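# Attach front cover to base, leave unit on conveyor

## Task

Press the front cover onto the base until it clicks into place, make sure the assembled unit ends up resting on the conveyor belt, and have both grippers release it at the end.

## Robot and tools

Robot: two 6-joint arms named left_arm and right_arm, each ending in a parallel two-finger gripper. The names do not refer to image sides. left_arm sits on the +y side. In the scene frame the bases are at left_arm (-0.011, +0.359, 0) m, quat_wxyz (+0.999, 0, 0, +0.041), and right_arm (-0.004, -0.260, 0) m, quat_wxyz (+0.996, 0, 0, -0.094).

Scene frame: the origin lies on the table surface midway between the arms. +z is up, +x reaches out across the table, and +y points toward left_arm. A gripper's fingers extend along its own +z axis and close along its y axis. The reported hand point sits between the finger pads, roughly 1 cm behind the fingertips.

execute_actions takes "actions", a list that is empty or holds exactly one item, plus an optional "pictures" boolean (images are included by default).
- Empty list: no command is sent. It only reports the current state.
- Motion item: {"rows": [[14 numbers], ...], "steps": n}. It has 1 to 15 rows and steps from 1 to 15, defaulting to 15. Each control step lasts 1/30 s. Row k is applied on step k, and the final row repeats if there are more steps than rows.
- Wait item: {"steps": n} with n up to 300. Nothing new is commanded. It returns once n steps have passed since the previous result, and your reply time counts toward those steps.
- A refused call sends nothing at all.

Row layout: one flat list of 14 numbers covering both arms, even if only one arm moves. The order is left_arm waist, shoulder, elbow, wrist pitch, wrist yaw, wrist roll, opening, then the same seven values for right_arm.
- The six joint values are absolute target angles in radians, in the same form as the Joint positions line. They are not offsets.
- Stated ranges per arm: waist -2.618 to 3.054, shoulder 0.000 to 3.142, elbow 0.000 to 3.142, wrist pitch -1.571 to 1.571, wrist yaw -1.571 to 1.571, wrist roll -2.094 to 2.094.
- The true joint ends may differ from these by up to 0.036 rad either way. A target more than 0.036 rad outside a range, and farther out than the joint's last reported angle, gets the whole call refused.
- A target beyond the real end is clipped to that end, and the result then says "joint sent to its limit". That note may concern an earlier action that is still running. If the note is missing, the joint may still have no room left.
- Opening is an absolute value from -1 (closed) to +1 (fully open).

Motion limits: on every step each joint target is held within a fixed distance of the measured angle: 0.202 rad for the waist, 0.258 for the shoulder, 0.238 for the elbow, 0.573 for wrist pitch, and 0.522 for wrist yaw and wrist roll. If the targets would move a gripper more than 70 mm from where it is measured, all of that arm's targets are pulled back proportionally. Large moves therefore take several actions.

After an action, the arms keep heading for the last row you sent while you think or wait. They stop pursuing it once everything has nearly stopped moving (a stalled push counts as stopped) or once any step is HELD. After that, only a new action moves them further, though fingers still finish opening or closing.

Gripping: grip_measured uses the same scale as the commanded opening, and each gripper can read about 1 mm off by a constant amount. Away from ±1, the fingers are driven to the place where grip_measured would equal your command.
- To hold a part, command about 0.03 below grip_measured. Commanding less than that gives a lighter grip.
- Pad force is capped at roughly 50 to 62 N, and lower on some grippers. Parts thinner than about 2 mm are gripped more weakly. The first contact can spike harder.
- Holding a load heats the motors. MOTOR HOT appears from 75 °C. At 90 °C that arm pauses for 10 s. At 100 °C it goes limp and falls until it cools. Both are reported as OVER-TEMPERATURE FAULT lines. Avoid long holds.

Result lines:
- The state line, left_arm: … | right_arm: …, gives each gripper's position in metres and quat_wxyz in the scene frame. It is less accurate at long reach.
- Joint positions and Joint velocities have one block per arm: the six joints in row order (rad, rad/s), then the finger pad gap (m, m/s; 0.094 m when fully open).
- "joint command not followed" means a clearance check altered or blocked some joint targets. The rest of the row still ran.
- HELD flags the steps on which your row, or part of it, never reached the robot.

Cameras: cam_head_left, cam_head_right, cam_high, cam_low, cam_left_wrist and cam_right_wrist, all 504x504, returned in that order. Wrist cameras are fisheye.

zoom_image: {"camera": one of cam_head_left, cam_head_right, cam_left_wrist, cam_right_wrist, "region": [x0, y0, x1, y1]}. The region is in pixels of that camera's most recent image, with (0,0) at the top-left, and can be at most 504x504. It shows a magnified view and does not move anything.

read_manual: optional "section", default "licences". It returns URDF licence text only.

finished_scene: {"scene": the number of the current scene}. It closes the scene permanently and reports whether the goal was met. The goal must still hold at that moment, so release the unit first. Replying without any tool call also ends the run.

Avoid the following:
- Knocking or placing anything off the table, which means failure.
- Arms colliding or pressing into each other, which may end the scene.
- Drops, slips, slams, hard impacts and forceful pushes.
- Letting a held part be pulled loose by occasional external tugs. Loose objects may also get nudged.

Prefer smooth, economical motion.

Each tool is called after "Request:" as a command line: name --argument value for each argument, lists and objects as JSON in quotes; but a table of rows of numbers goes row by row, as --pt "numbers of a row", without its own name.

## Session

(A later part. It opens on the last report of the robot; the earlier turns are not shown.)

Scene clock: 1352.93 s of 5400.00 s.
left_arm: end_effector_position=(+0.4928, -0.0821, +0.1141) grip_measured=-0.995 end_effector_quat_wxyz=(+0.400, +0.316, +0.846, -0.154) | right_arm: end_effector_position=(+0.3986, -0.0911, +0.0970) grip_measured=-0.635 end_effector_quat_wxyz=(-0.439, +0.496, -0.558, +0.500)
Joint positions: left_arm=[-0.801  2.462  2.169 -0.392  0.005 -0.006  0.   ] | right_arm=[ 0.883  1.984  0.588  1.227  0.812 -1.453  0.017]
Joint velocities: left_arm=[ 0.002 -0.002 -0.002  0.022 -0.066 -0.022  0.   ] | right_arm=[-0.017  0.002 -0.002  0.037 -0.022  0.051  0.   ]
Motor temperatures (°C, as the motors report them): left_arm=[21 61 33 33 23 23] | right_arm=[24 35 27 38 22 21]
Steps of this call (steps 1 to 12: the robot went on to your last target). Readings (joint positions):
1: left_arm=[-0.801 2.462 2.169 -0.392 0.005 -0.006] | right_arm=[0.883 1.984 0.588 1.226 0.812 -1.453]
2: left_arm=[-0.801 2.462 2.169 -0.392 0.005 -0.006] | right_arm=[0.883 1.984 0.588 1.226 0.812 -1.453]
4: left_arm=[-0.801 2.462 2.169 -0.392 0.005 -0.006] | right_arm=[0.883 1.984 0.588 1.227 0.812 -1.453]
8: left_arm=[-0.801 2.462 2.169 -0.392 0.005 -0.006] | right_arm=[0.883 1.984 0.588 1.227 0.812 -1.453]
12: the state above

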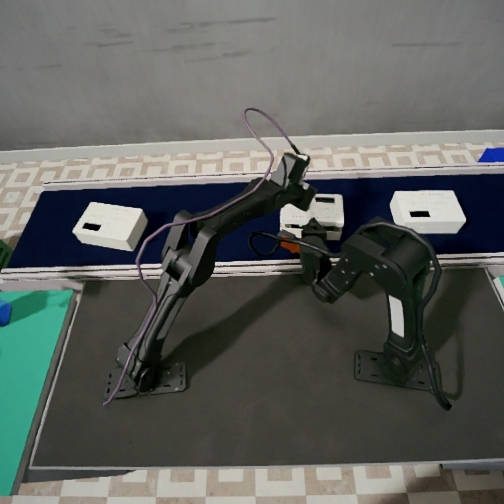

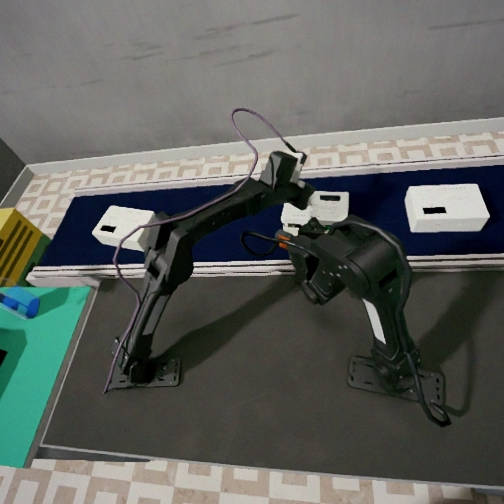

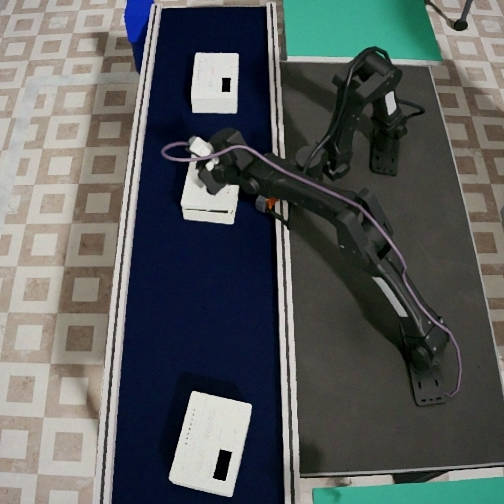

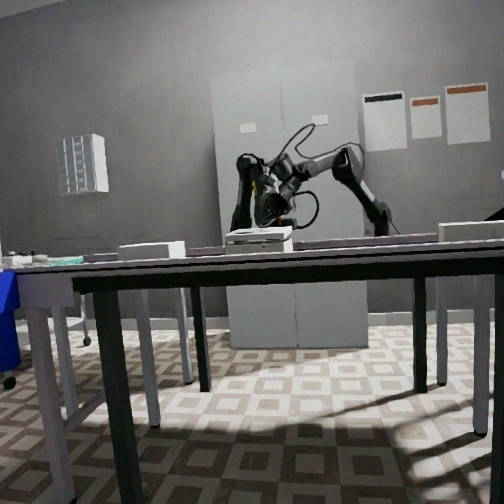

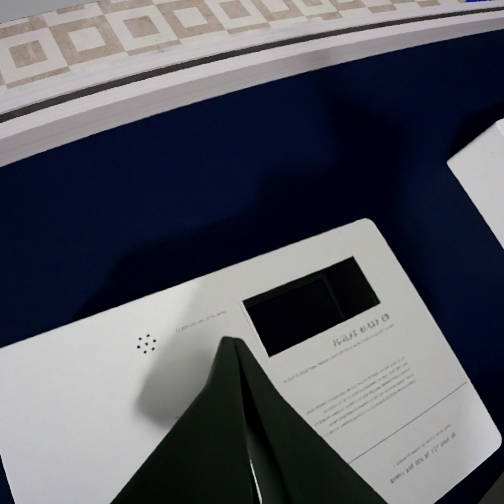

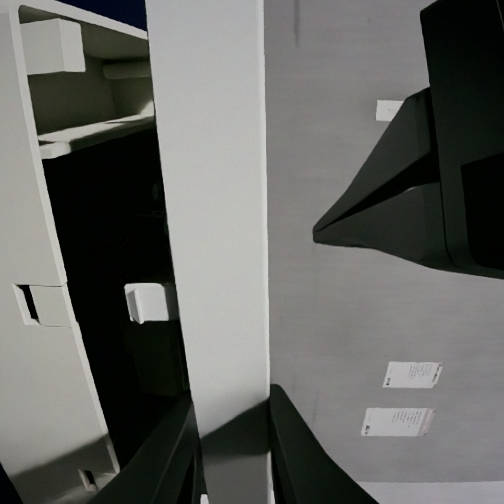

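Request:
execute_actions --actions '[]'

Scene clock: 1374.23 s of 5400.00 s.
left_arm: end_effector_position=(+0.4928, -0.0821, +0.1141) grip_measured=-0.995 end_effector_quat_wxyz=(+0.400, +0.316, +0.846, -0.154) | right_arm: end_effector_position=(+0.3986, -0.0911, +0.0971) grip_measured=-0.635 end_effector_quat_wxyz=(-0.439, +0.496, -0.558, +0.500)
Joint positions: left_arm=[-0.801  2.462  2.169 -0.392  0.005 -0.006  0.   ] | right_arm=[ 0.883  1.984  0.588  1.227  0.812 -1.453  0.017]
Joint velocities: left_arm=[-0.007  0.002 -0.027  0.022  0.037  0.051  0.   ] | right_arm=[-0.017  0.002  0.002  0.037 -0.051 -0.051  0.   ]
Motor temperatures (°C, as the motors report them): left_arm=[21 61 33 34 23 23] | right_arm=[24 35 27 38 22 21]
Steps of this call (steps 1 to 15: the robot went on to your last target; steps 16 to 90: nothing new was sent; then 18.30 s passed at rest). Readings (joint positions):
1: left_arm=[-0.801 2.462 2.169 -0.392 0.005 -0.006] | right_arm=[0.883 1.984 0.588 1.227 0.812 -1.453]
2: left_arm=[-0.801 2.462 2.169 -0.392 0.005 -0.006] | right_arm=[0.883 1.984 0.588 1.227 0.812 -1.453]
4: left_arm=[-0.801 2.462 2.169 -0.392 0.005 -0.006] | right_arm=[0.883 1.984 0.588 1.227 0.812 -1.453]
8: left_arm=[-0.801 2.462 2.169 -0.392 0.005 -0.006] | right_arm=[0.883 1.984 0.588 1.227 0.812 -1.453]
90: the state above
All arms were judged still, so your last target was given up. Only a new action makes them travel on or press farther. Fingers that are still opening or closing keep moving.

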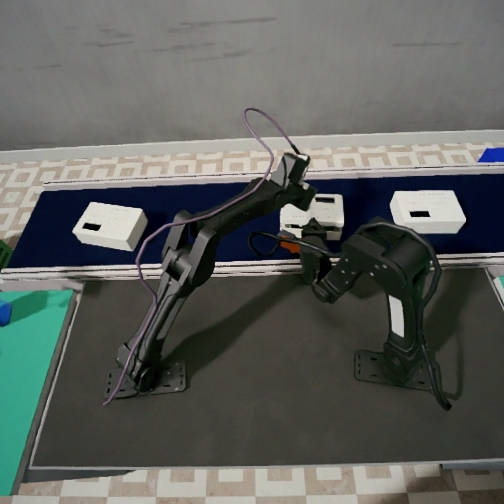

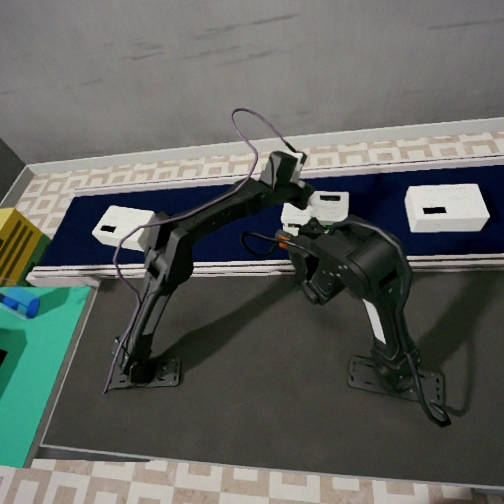

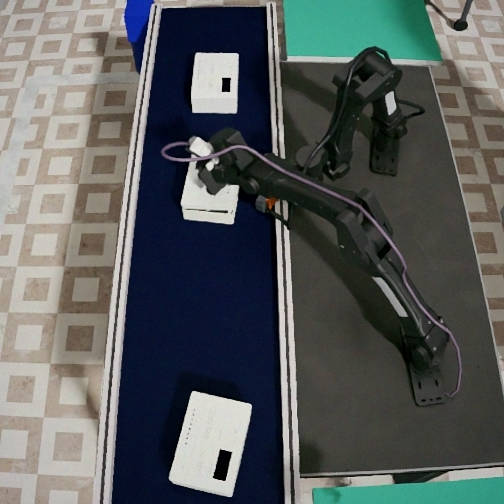

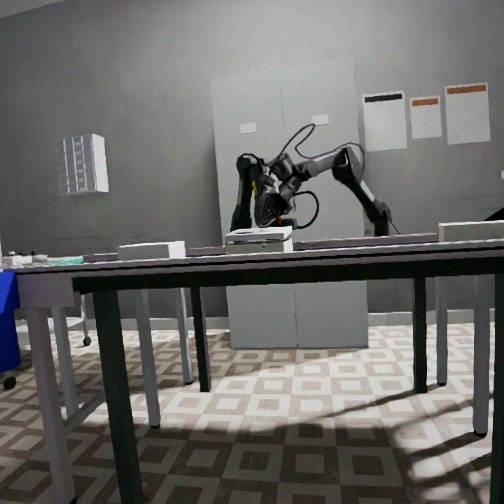

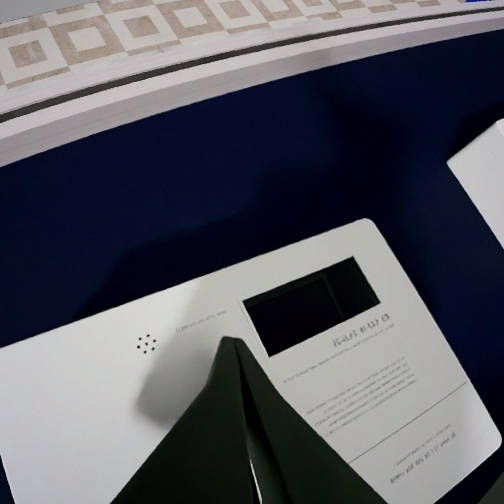

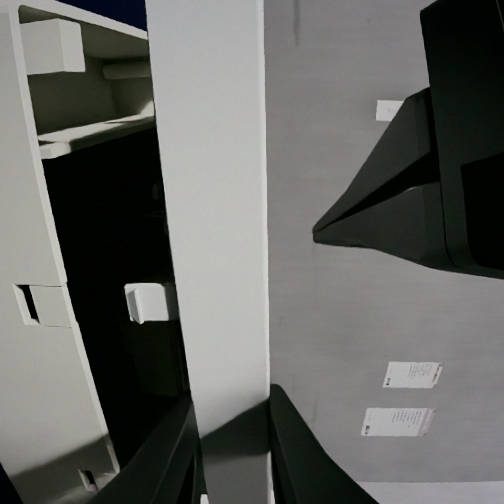

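Request:
execute_actions --actions '[{"rows": [[-0.795,2.465,2.16,-0.40,0,0,-1,0.89,1.99,0.578,1.265,0.826,-1.452,-0.64],[-0.795,2.465,2.16,-0.40,0,0,-1,0.89,1.99,0.578,1.265,0.826,-1.452,-0.62],[-0.795,2.465,2.16,-0.40,0,0,-1,0.89,1.99,0.578,1.265,0.826,-1.452,-0.60],[-0.795,2.465,2.16,-0.40,0,0,-1,0.89,1.99,0.578,1.265,0.826,-1.452,-0.58],[-0.795,2.465,2.16,-0.40,0,0,-1,0.89,1.99,0.578,1.265,0.826,-1.452,-0.56],[-0.795,2.465,2.16,-0.40,0,0,-1,0.89,1.99,0.578,1.265,0.826,-1.452,-0.54],[-0.795,2.465,2.16,-0.40,0,0,-1,0.89,1.99,0.578,1.265,0.826,-1.452,-0.52],[-0.795,2.465,2.16,-0.40,0,0,-1,0.89,1.99,0.578,1.265,0.826,-1.452,-0.50],[-0.795,2.465,2.16,-0.40,0,0,-1,0.89,1.99,0.578,1.265,0.826,-1.452,-0.48],[-0.795,2.465,2.16,-0.40,0,0,-1,0.89,1.99,0.578,1.265,0.826,-1.452,-0.46],[-0.795,2.465,2.16,-0.40,0,0,-1,0.89,1.99,0.578,1.265,0.826,-1.452,-0.44],[-0.795,2.465,2.16,-0.40,0,0,-1,0.89,1.99,0.578,1.265,0.826,-1.452,-0.42],[-0.795,2.465,2.16,-0.40,0,0,-1,0.89,1.99,0.578,1.265,0.826,-1.452,-0.40]], "steps": 15}]'

Scene clock: 1392.03 s of 5400.00 s.
left_arm: end_effector_position=(+0.4928, -0.0821, +0.1141) grip_measured=-0.995 end_effector_quat_wxyz=(+0.400, +0.316, +0.846, -0.154) | right_arm: end_effector_position=(+0.3989, -0.0914, +0.1003) grip_measured=-0.403 end_effector_quat_wxyz=(-0.444, +0.490, -0.559, +0.501)
Joint positions: left_arm=[-0.801  2.462  2.169 -0.392  0.005 -0.006  0.   ] | right_arm=[ 0.883  1.984  0.588  1.244  0.816 -1.454  0.028]
Joint velocities: left_arm=[-0.002  0.002 -0.017 -0.066 -0.051 -0.022  0.001] | right_arm=[-0.007 -0.002 -0.007  0.066 -0.007  0.066 -0.   ]
Motor temperatures (°C, as the motors report them): left_arm=[21 62 33 34 23 23] | right_arm=[24 35 27 38 22 21]
Steps of this call (steps 1 to 90: nothing new was sent; then 14.30 s passed at rest; steps 91 to 105: all 15 steps of this action). Readings (joint positions):
91: left_arm=[-0.801 2.462 2.169 -0.392 0.005 -0.006] | right_arm=[0.883 1.984 0.588 1.227 0.812 -1.453]
92: left_arm=[-0.801 2.462 2.169 -0.392 0.005 -0.006] | right_arm=[0.883 1.984 0.588 1.227 0.813 -1.453]
94: left_arm=[-0.801 2.462 2.169 -0.392 0.005 -0.006] | right_arm=[0.883 1.984 0.588 1.229 0.813 -1.453]
98: left_arm=[-0.801 2.462 2.169 -0.392 0.005 -0.006] | right_arm=[0.883 1.984 0.588 1.238 0.815 -1.454]
105: the state above

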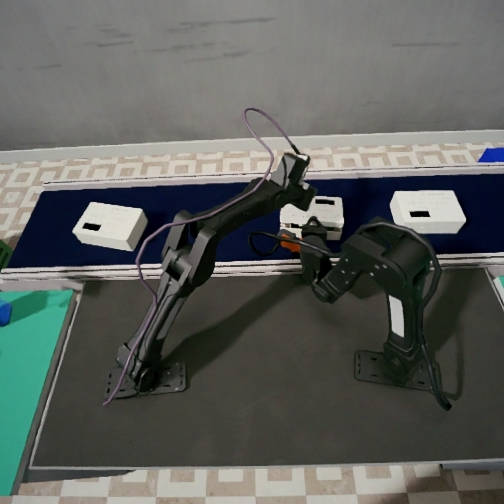

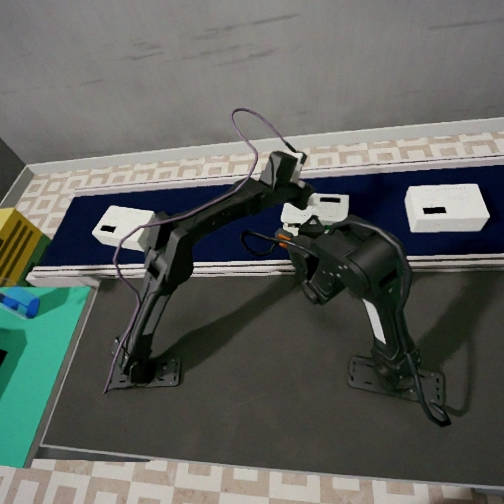

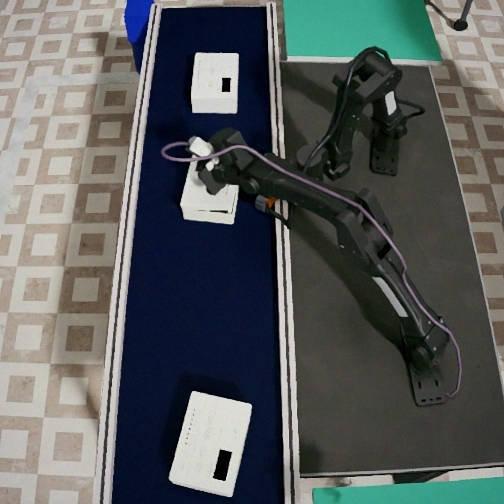

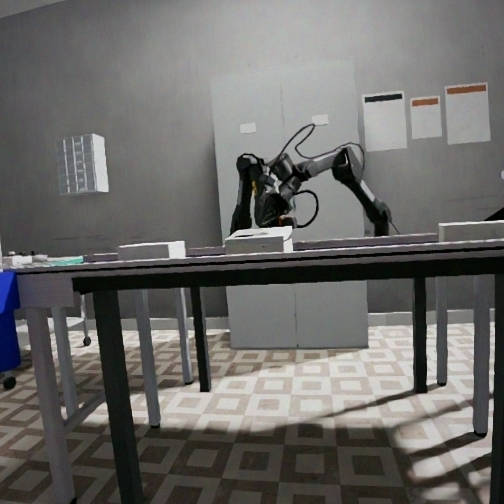

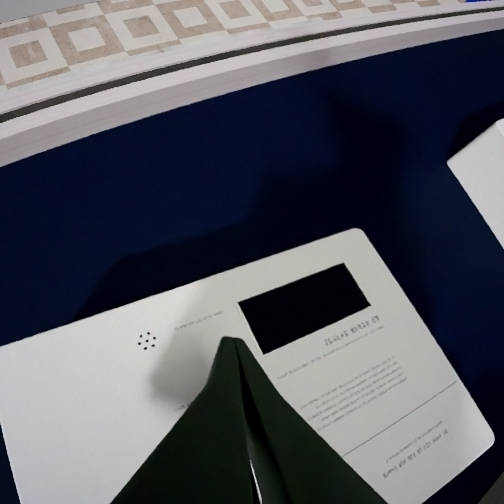

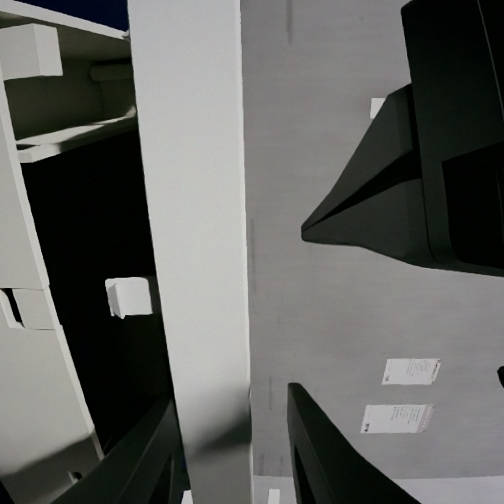

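Request:
zoom_image --camera "cam_low" --region '[215, 215, 305, 260]'

Request:
zoom_image --camera "cam_high" --region '[170, 180, 250, 235]'

Region (215, 215, 305, 260) of cam_low's 504x504 image, scaled by 5.600, with more detail than that image has.

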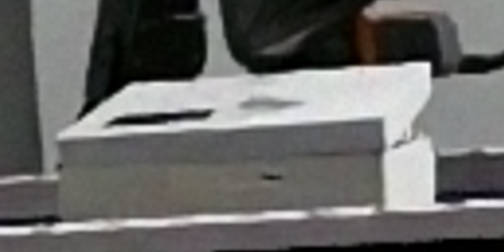

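Region (170, 180, 250, 235) of cam_high's 504x504 image, scaled by 6.300, with more detail than that image has; it fills the top 346 rows of this view, and the rest is white.

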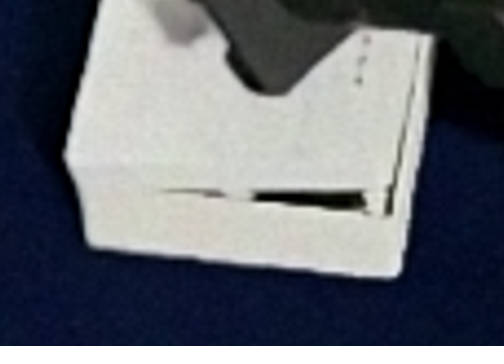

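Request:
execute_actions --actions '[{"rows": [[-0.795,2.475,2.16,-0.40,0,0,-1,0.89,1.99,0.578,1.25,0.826,-1.452,-0.40],[-0.795,2.48,2.16,-0.40,0,0,-1,0.89,1.99,0.578,1.25,0.826,-1.452,-0.40],[-0.795,2.485,2.16,-0.40,0,0,-1,0.89,1.99,0.578,1.25,0.826,-1.452,-0.40],[-0.795,2.49,2.16,-0.40,0,0,-1,0.89,1.99,0.578,1.25,0.826,-1.452,-0.40],[-0.795,2.495,2.16,-0.40,0,0,-1,0.89,1.99,0.578,1.25,0.826,-1.452,-0.40],[-0.795,2.50,2.16,-0.40,0,0,-1,0.89,1.99,0.578,1.25,0.826,-1.452,-0.40],[-0.795,2.505,2.16,-0.40,0,0,-1,0.89,1.99,0.578,1.25,0.826,-1.452,-0.40],[-0.795,2.51,2.16,-0.40,0,0,-1,0.89,1.99,0.578,1.25,0.826,-1.452,-0.40],[-0.795,2.515,2.16,-0.40,0,0,-1,0.89,1.99,0.578,1.25,0.826,-1.452,-0.40],[-0.795,2.52,2.16,-0.40,0,0,-1,0.89,1.99,0.578,1.25,0.826,-1.452,-0.40]], "steps": 15}]'

Scene clock: 1411.73 s of 5400.00 s.
left_arm: end_effector_position=(+0.4937, -0.0828, +0.0839) grip_measured=-0.995 end_effector_quat_wxyz=(+0.384, +0.319, +0.854, -0.148) | right_arm: end_effector_position=(+0.3989, -0.0914, +0.1004) grip_measured=-0.403 end_effector_quat_wxyz=(-0.444, +0.490, -0.559, +0.501)
Joint positions: left_arm=[-0.801  2.512  2.169 -0.379  0.004 -0.006  0.   ] | right_arm=[ 0.883  1.984  0.588  1.244  0.816 -1.454  0.028]
Joint velocities: left_arm=[-0.012 -0.002 -0.022 -0.037 -0.022 -0.007  0.001] | right_arm=[-0.002 -0.017 -0.002  0.037  0.007  0.037 -0.   ]
Motor temperatures (°C, as the motors report them): left_arm=[21 62 33 34 23 23] | right_arm=[24 35 27 38 22 21]
Steps of this call (steps 1 to 15: the robot went on to your last target; steps 16 to 90: nothing new was sent; then 16.20 s passed at rest; steps 91 to 105: all 15 steps of this action). Readings (joint positions):
91: left_arm=[-0.801 2.463 2.169 -0.392 0.005 -0.006] | right_arm=[0.883 1.984 0.588 1.245 0.816 -1.454]
92: left_arm=[-0.801 2.464 2.169 -0.392 0.005 -0.006] | right_arm=[0.883 1.984 0.588 1.245 0.816 -1.454]
94: left_arm=[-0.801 2.469 2.169 -0.392 0.005 -0.006] | right_arm=[0.883 1.984 0.588 1.245 0.816 -1.454]
98: left_arm=[-0.801 2.492 2.169 -0.392 0.005 -0.006] | right_arm=[0.883 1.984 0.588 1.245 0.816 -1.454]
105: the state above

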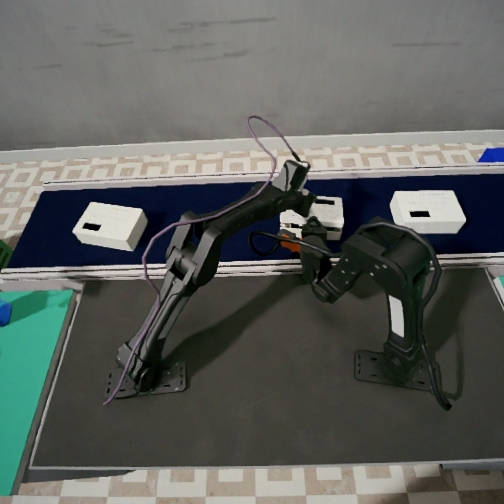

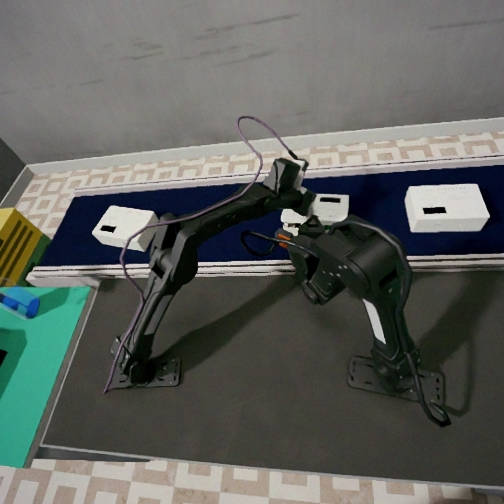

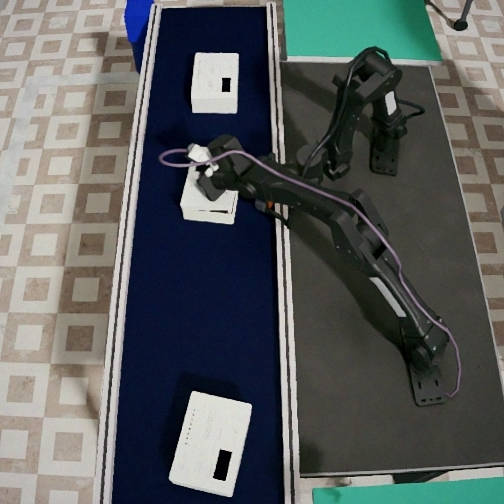

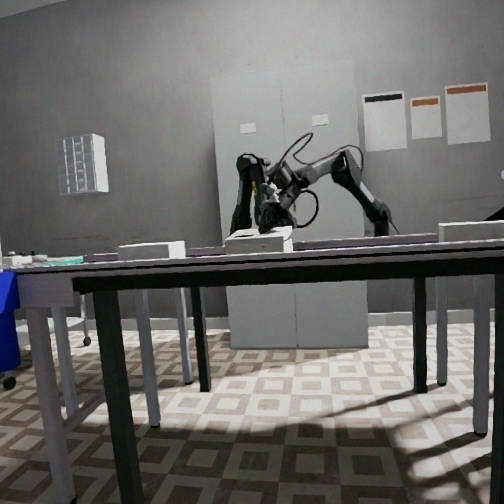

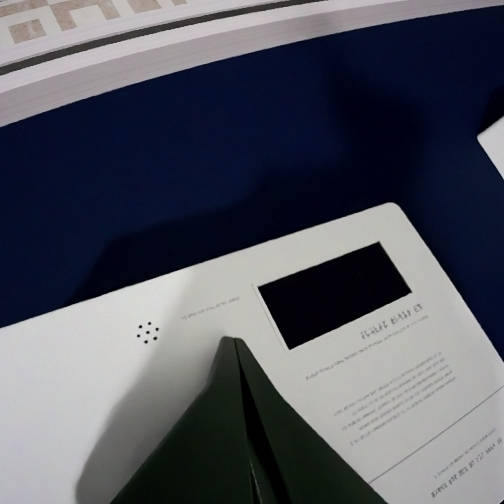

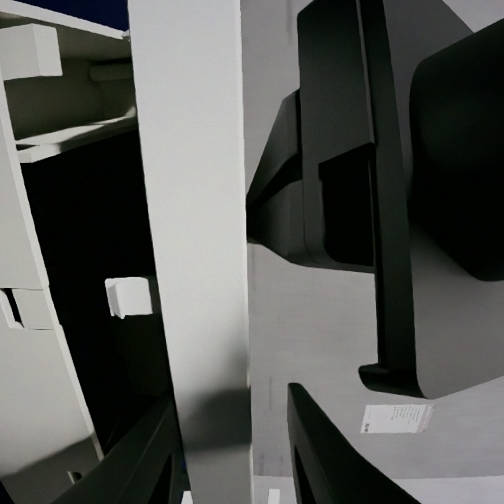

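Request:
execute_actions --actions '[{"rows": [[-0.795,2.525,2.16,-0.40,0,0,-1,0.89,1.99,0.578,1.235,0.826,-1.452,-0.38],[-0.795,2.525,2.16,-0.40,0,0,-1,0.89,1.99,0.578,1.232,0.826,-1.452,-0.36],[-0.795,2.525,2.16,-0.40,0,0,-1,0.89,1.99,0.578,1.229,0.826,-1.452,-0.34],[-0.795,2.525,2.16,-0.40,0,0,-1,0.89,1.99,0.578,1.226,0.826,-1.452,-0.32],[-0.795,2.525,2.16,-0.40,0,0,-1,0.89,1.99,0.578,1.223,0.826,-1.452,-0.30],[-0.795,2.525,2.16,-0.40,0,0,-1,0.89,1.99,0.578,1.22,0.826,-1.452,-0.28],[-0.795,2.525,2.16,-0.40,0,0,-1,0.89,1.99,0.578,1.217,0.826,-1.452,-0.26],[-0.795,2.525,2.16,-0.40,0,0,-1,0.89,1.99,0.578,1.214,0.826,-1.452,-0.24],[-0.795,2.525,2.16,-0.40,0,0,-1,0.89,1.99,0.578,1.211,0.826,-1.452,-0.22],[-0.795,2.525,2.16,-0.40,0,0,-1,0.89,1.99,0.578,1.208,0.826,-1.452,-0.20]], "steps": 15}]'

Scene clock: 1426.13 s of 5400.00 s.
left_arm: end_effector_position=(+0.4937, -0.0828, +0.0839) grip_measured=-0.995 end_effector_quat_wxyz=(+0.384, +0.319, +0.854, -0.148) | right_arm: end_effector_position=(+0.3983, -0.0920, +0.0953) grip_measured=-0.203 end_effector_quat_wxyz=(-0.434, +0.498, -0.559, +0.501)
Joint positions: left_arm=[-0.801  2.512  2.169 -0.379  0.004 -0.006  0.   ] | right_arm=[ 0.883  1.984  0.588  1.217  0.816 -1.454  0.037]
Joint velocities: left_arm=[-0.022  0.002 -0.002  0.022 -0.051  0.081  0.001] | right_arm=[ 0.017 -0.007 -0.012  0.007 -0.007  0.022  0.   ]
Motor temperatures (°C, as the motors report them): left_arm=[21 62 33 34 23 23] | right_arm=[24 35 26 37 22 21]
Steps of this call (steps 1 to 15: the robot went on to your last target; steps 16 to 90: nothing new was sent; then 10.90 s passed at rest; steps 91 to 105: all 15 steps of this action). Readings (joint positions):
91: left_arm=[-0.801 2.512 2.169 -0.379 0.004 -0.006] | right_arm=[0.883 1.984 0.588 1.244 0.816 -1.454]
92: left_arm=[-0.801 2.512 2.169 -0.379 0.004 -0.006] | right_arm=[0.883 1.984 0.588 1.243 0.816 -1.454]
94: left_arm=[-0.801 2.512 2.169 -0.379 0.004 -0.006] | right_arm=[0.883 1.984 0.588 1.240 0.816 -1.454]
98: left_arm=[-0.801 2.512 2.169 -0.379 0.004 -0.006] | right_arm=[0.883 1.984 0.588 1.230 0.816 -1.454]
105: the state above

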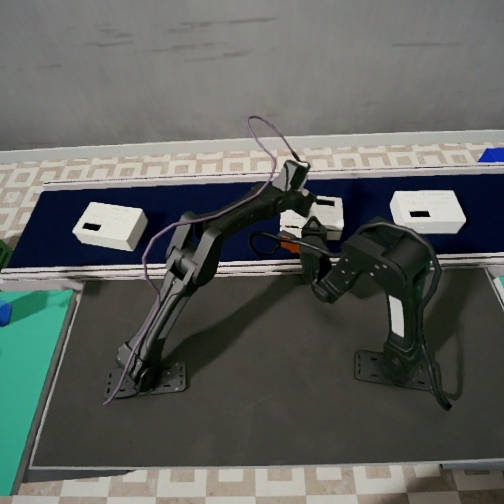

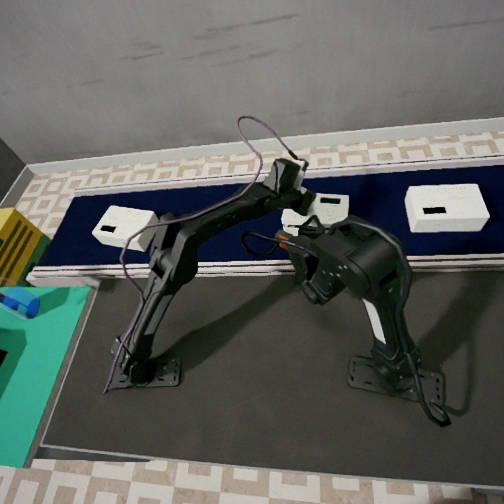

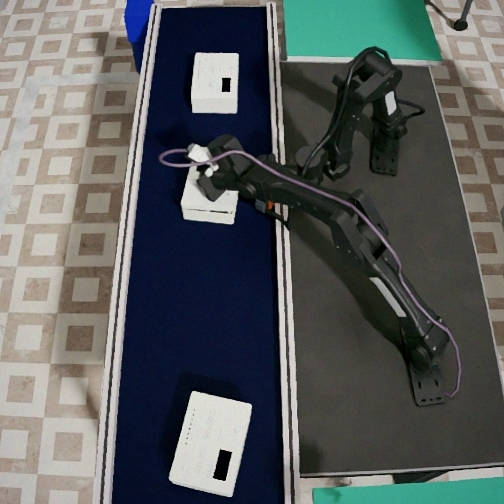

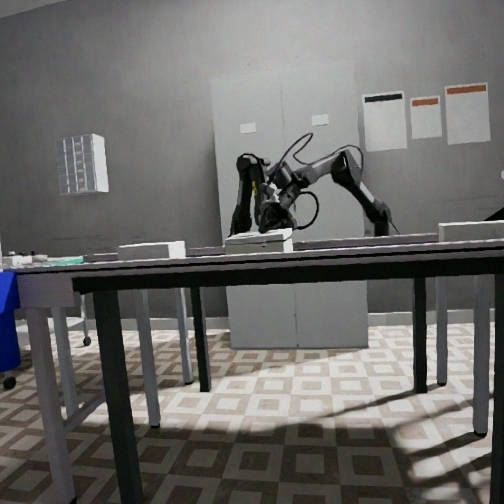

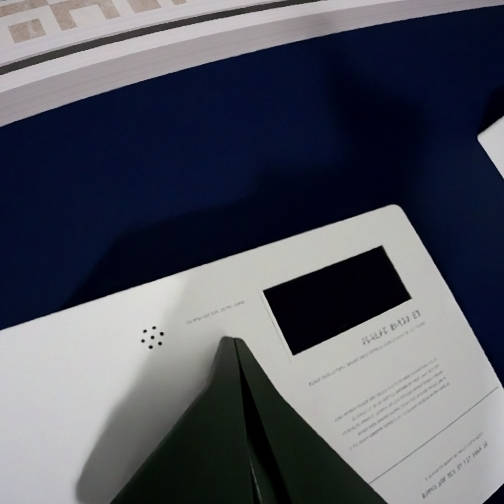

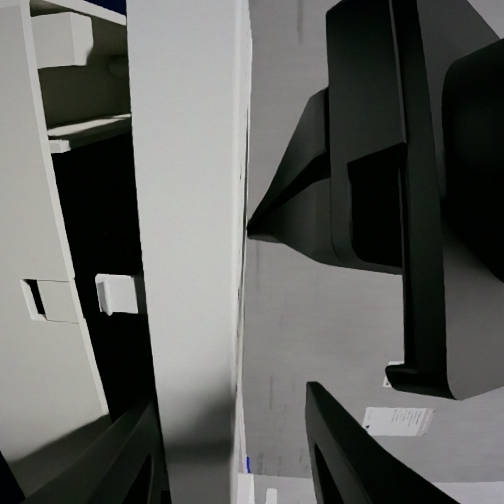

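Request:
zoom_image --camera "cam_low" --region '[215, 215, 305, 260]'

Request:
zoom_image --camera "cam_high" --region '[170, 180, 250, 235]'

Region (215, 215, 305, 260) of cam_low's 504x504 image, scaled by 5.600, with more detail than that image has.

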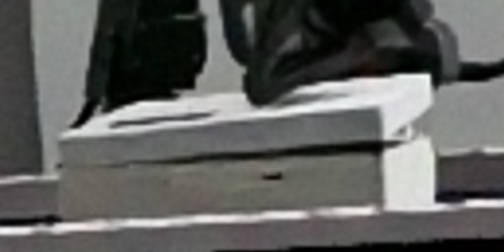

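Region (170, 180, 250, 235) of cam_high's 504x504 image, scaled by 6.300, with more detail than that image has; it fills the top 346 rows of this view, and the rest is white.

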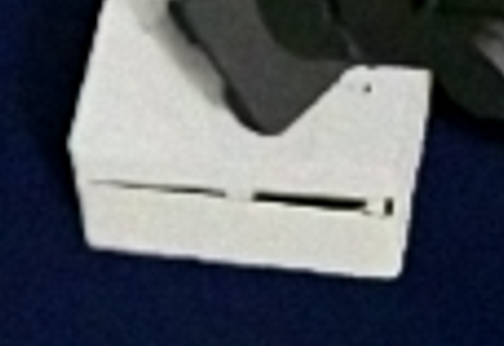

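Request:
execute_actions --actions '[{"rows": [[-0.795,2.525,2.16,-0.40,0,0,-1,0.89,1.99,0.578,1.205,0.826,-1.452,-0.19],[-0.795,2.525,2.16,-0.40,0,0,-1,0.89,1.99,0.578,1.202,0.826,-1.452,-0.18],[-0.795,2.525,2.16,-0.40,0,0,-1,0.89,1.99,0.578,1.199,0.826,-1.452,-0.17],[-0.795,2.525,2.16,-0.40,0,0,-1,0.89,1.99,0.578,1.196,0.826,-1.452,-0.16],[-0.795,2.525,2.16,-0.40,0,0,-1,0.89,1.99,0.578,1.193,0.826,-1.452,-0.15],[-0.795,2.525,2.16,-0.40,0,0,-1,0.89,1.99,0.578,1.19,0.826,-1.452,-0.14],[-0.795,2.525,2.16,-0.40,0,0,-1,0.89,1.99,0.578,1.187,0.826,-1.452,-0.13],[-0.795,2.525,2.16,-0.40,0,0,-1,0.89,1.99,0.578,1.185,0.826,-1.452,-0.12]], "steps": 15}]'

Scene clock: 1437.93 s of 5400.00 s.
left_arm: end_effector_position=(+0.4937, -0.0828, +0.0839) grip_measured=-0.995 end_effector_quat_wxyz=(+0.384, +0.319, +0.854, -0.148) | right_arm: end_effector_position=(+0.3977, -0.0925, +0.0913) grip_measured=-0.123 end_effector_quat_wxyz=(-0.426, +0.505, -0.559, +0.500)
Joint positions: left_arm=[-0.801  2.512  2.169 -0.379  0.004 -0.006  0.   ] | right_arm=[ 0.883  1.984  0.588  1.196  0.816 -1.454  0.041]
Joint velocities: left_arm=[ 0.007 -0.002 -0.007 -0.022  0.022 -0.037 -0.   ] | right_arm=[-0.007 -0.007 -0.012  0.007  0.037 -0.051  0.001]
Motor temperatures (°C, as the motors report them): left_arm=[21 62 33 34 23 23] | right_arm=[24 35 26 37 22 21]
Steps of this call (steps 1 to 15: the robot went on to your last target; steps 16 to 90: nothing new was sent; then 8.30 s passed at rest; steps 91 to 105: all 15 steps of this action). Readings (joint positions):
91: left_arm=[-0.801 2.512 2.169 -0.379 0.004 -0.006] | right_arm=[0.883 1.984 0.588 1.214 0.816 -1.454]
92: left_arm=[-0.801 2.512 2.169 -0.379 0.004 -0.006] | right_arm=[0.883 1.984 0.588 1.214 0.816 -1.454]
94: left_arm=[-0.801 2.512 2.169 -0.379 0.004 -0.006] | right_arm=[0.883 1.984 0.588 1.211 0.816 -1.454]
98: left_arm=[-0.801 2.512 2.169 -0.379 0.004 -0.006] | right_arm=[0.883 1.984 0.588 1.203 0.816 -1.454]
105: the state above

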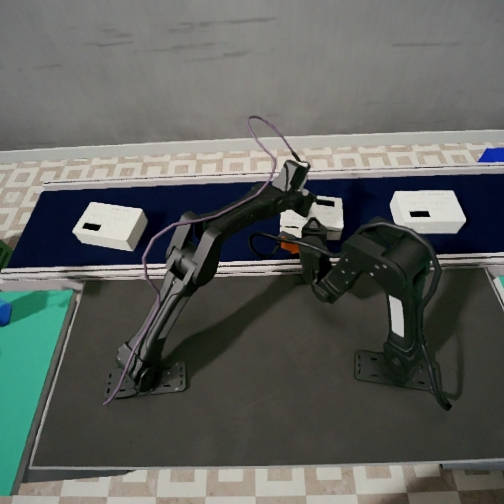

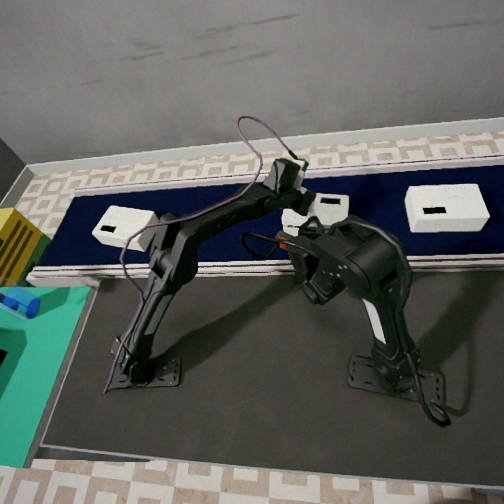

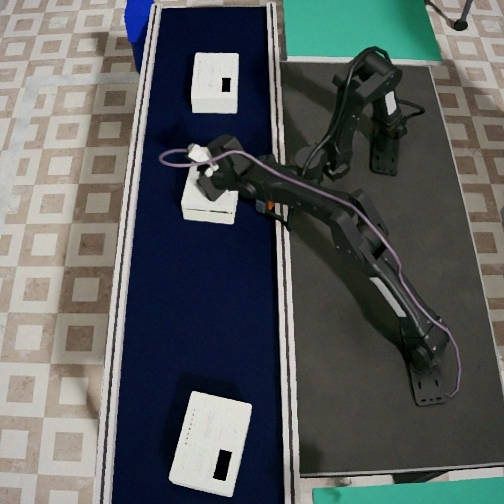

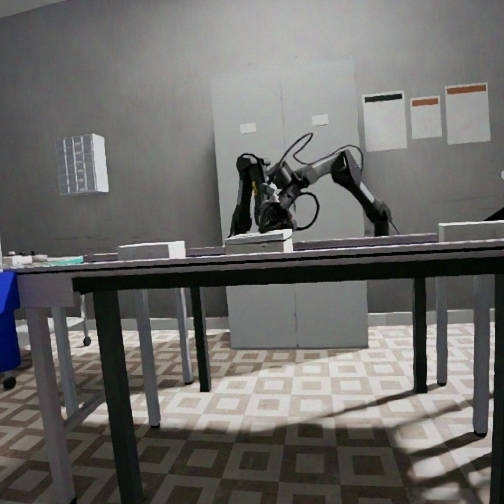

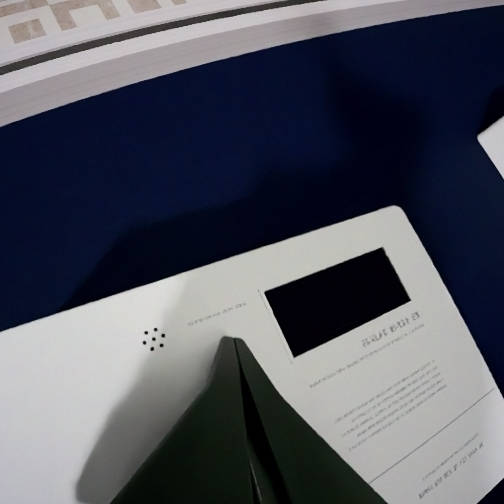

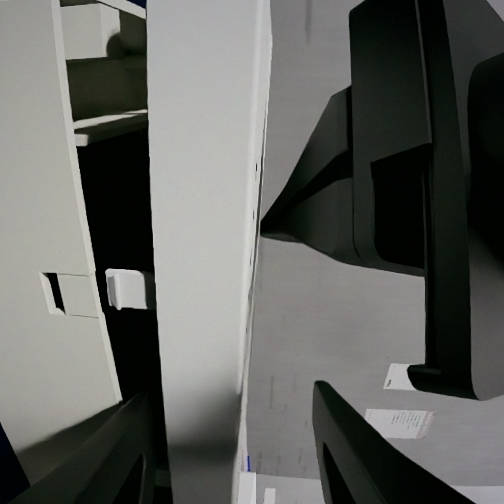

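Request:
execute_actions --actions '[{"rows": [[-0.795,2.525,2.16,-0.40,0,0,-1,0.894,1.957,0.574,1.19,0.83,-1.452,-0.12],[-0.795,2.525,2.16,-0.40,0,0,-1,0.898,1.955,0.571,1.19,0.834,-1.452,-0.12],[-0.795,2.525,2.16,-0.40,0,0,-1,0.902,1.952,0.568,1.19,0.838,-1.452,-0.12],[-0.795,2.525,2.16,-0.40,0,0,-1,0.906,1.95,0.564,1.19,0.842,-1.452,-0.12],[-0.795,2.525,2.16,-0.40,0,0,-1,0.91,1.947,0.561,1.19,0.846,-1.452,-0.12],[-0.795,2.525,2.16,-0.40,0,0,-1,0.914,1.945,0.557,1.19,0.85,-1.452,-0.12],[-0.795,2.525,2.16,-0.40,0,0,-1,0.918,1.942,0.554,1.19,0.854,-1.452,-0.12],[-0.795,2.525,2.16,-0.40,0,0,-1,0.922,1.94,0.55,1.19,0.858,-1.452,-0.12],[-0.795,2.525,2.16,-0.40,0,0,-1,0.926,1.937,0.547,1.19,0.862,-1.452,-0.12]], "steps": 15}]'

Scene clock: 1454.77 s of 5400.00 s.
left_arm: end_effector_position=(+0.4937, -0.0828, +0.0839) grip_measured=-0.995 end_effector_quat_wxyz=(+0.384, +0.319, +0.854, -0.148) | right_arm: end_effector_position=(+0.3858, -0.0876, +0.0921) grip_measured=-0.123 end_effector_quat_wxyz=(-0.425, +0.510, -0.555, +0.501)
Joint positions: left_arm=[-0.801  2.512  2.169 -0.379  0.004 -0.006  0.   ] | right_arm=[ 0.92   1.964  0.562  1.195  0.847 -1.454  0.041]
Joint velocities: left_arm=[-0.007 -0.002 -0.012  0.007 -0.066  0.022  0.   ] | right_arm=[ 0.017 -0.012 -0.007  0.022 -0.051  0.007 -0.   ]
Motor temperatures (°C, as the motors report them): left_arm=[21 62 33 34 23 23] | right_arm=[24 35 26 36 22 21]
Steps of this call (steps 1 to 15: the robot went on to your last target; steps 16 to 90: nothing new was sent; then 13.33 s passed at rest; steps 91 to 105: all 15 steps of this action). Readings (joint positions):
91: left_arm=[-0.801 2.512 2.169 -0.379 0.004 -0.006] | right_arm=[0.884 1.984 0.588 1.195 0.816 -1.454]
92: left_arm=[-0.801 2.512 2.169 -0.379 0.004 -0.006] | right_arm=[0.884 1.984 0.588 1.195 0.818 -1.454]
94: left_arm=[-0.801 2.512 2.169 -0.379 0.004 -0.006] | right_arm=[0.890 1.984 0.588 1.195 0.823 -1.454]
98: left_arm=[-0.801 2.512 2.169 -0.379 0.004 -0.006] | right_arm=[0.908 1.973 0.572 1.195 0.833 -1.454]
105: the state above

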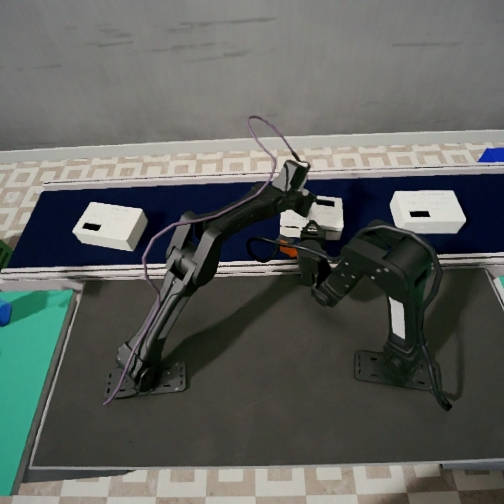

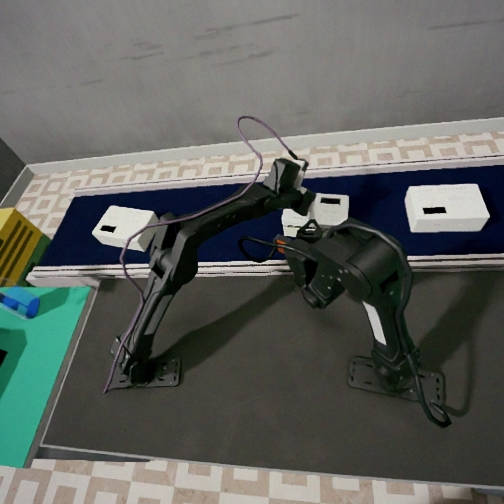

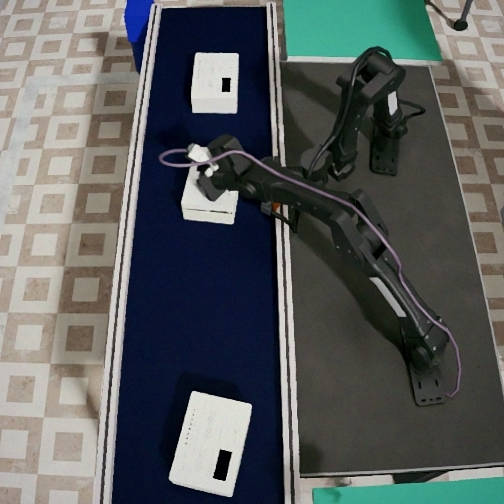

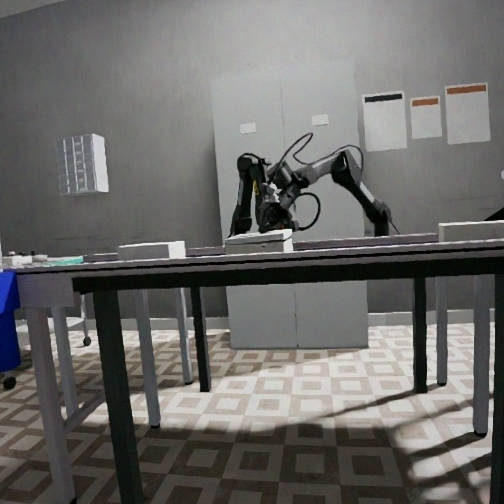

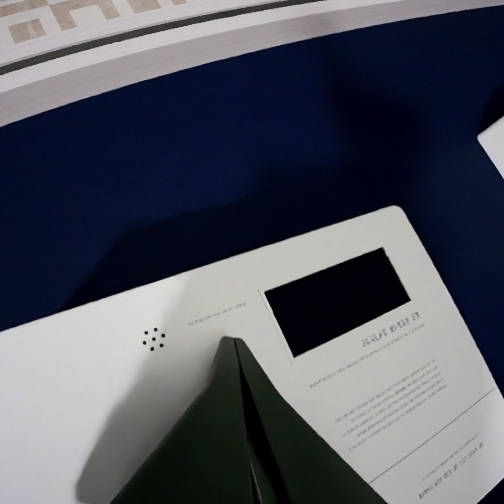

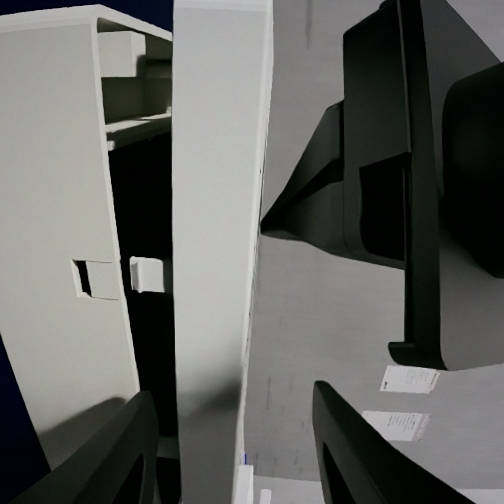

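Request:
zoom_image --camera "cam_low" --region '[215, 215, 305, 260]'

Request:
zoom_image --camera "cam_head_right" --region '[270, 180, 360, 250]'

Region (215, 215, 305, 260) of cam_low's 504x504 image, scaled by 5.600, with more detail than that image has.

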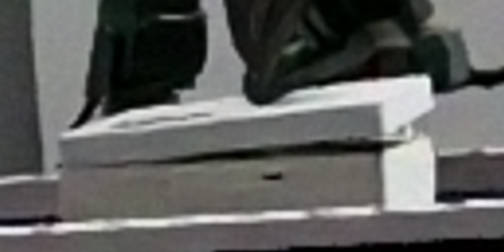

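Region (270, 180, 360, 250) of cam_head_right's 504x504 image, scaled by 5.600, with more detail than that image has.

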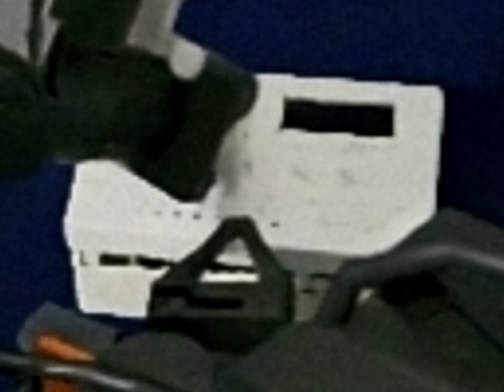

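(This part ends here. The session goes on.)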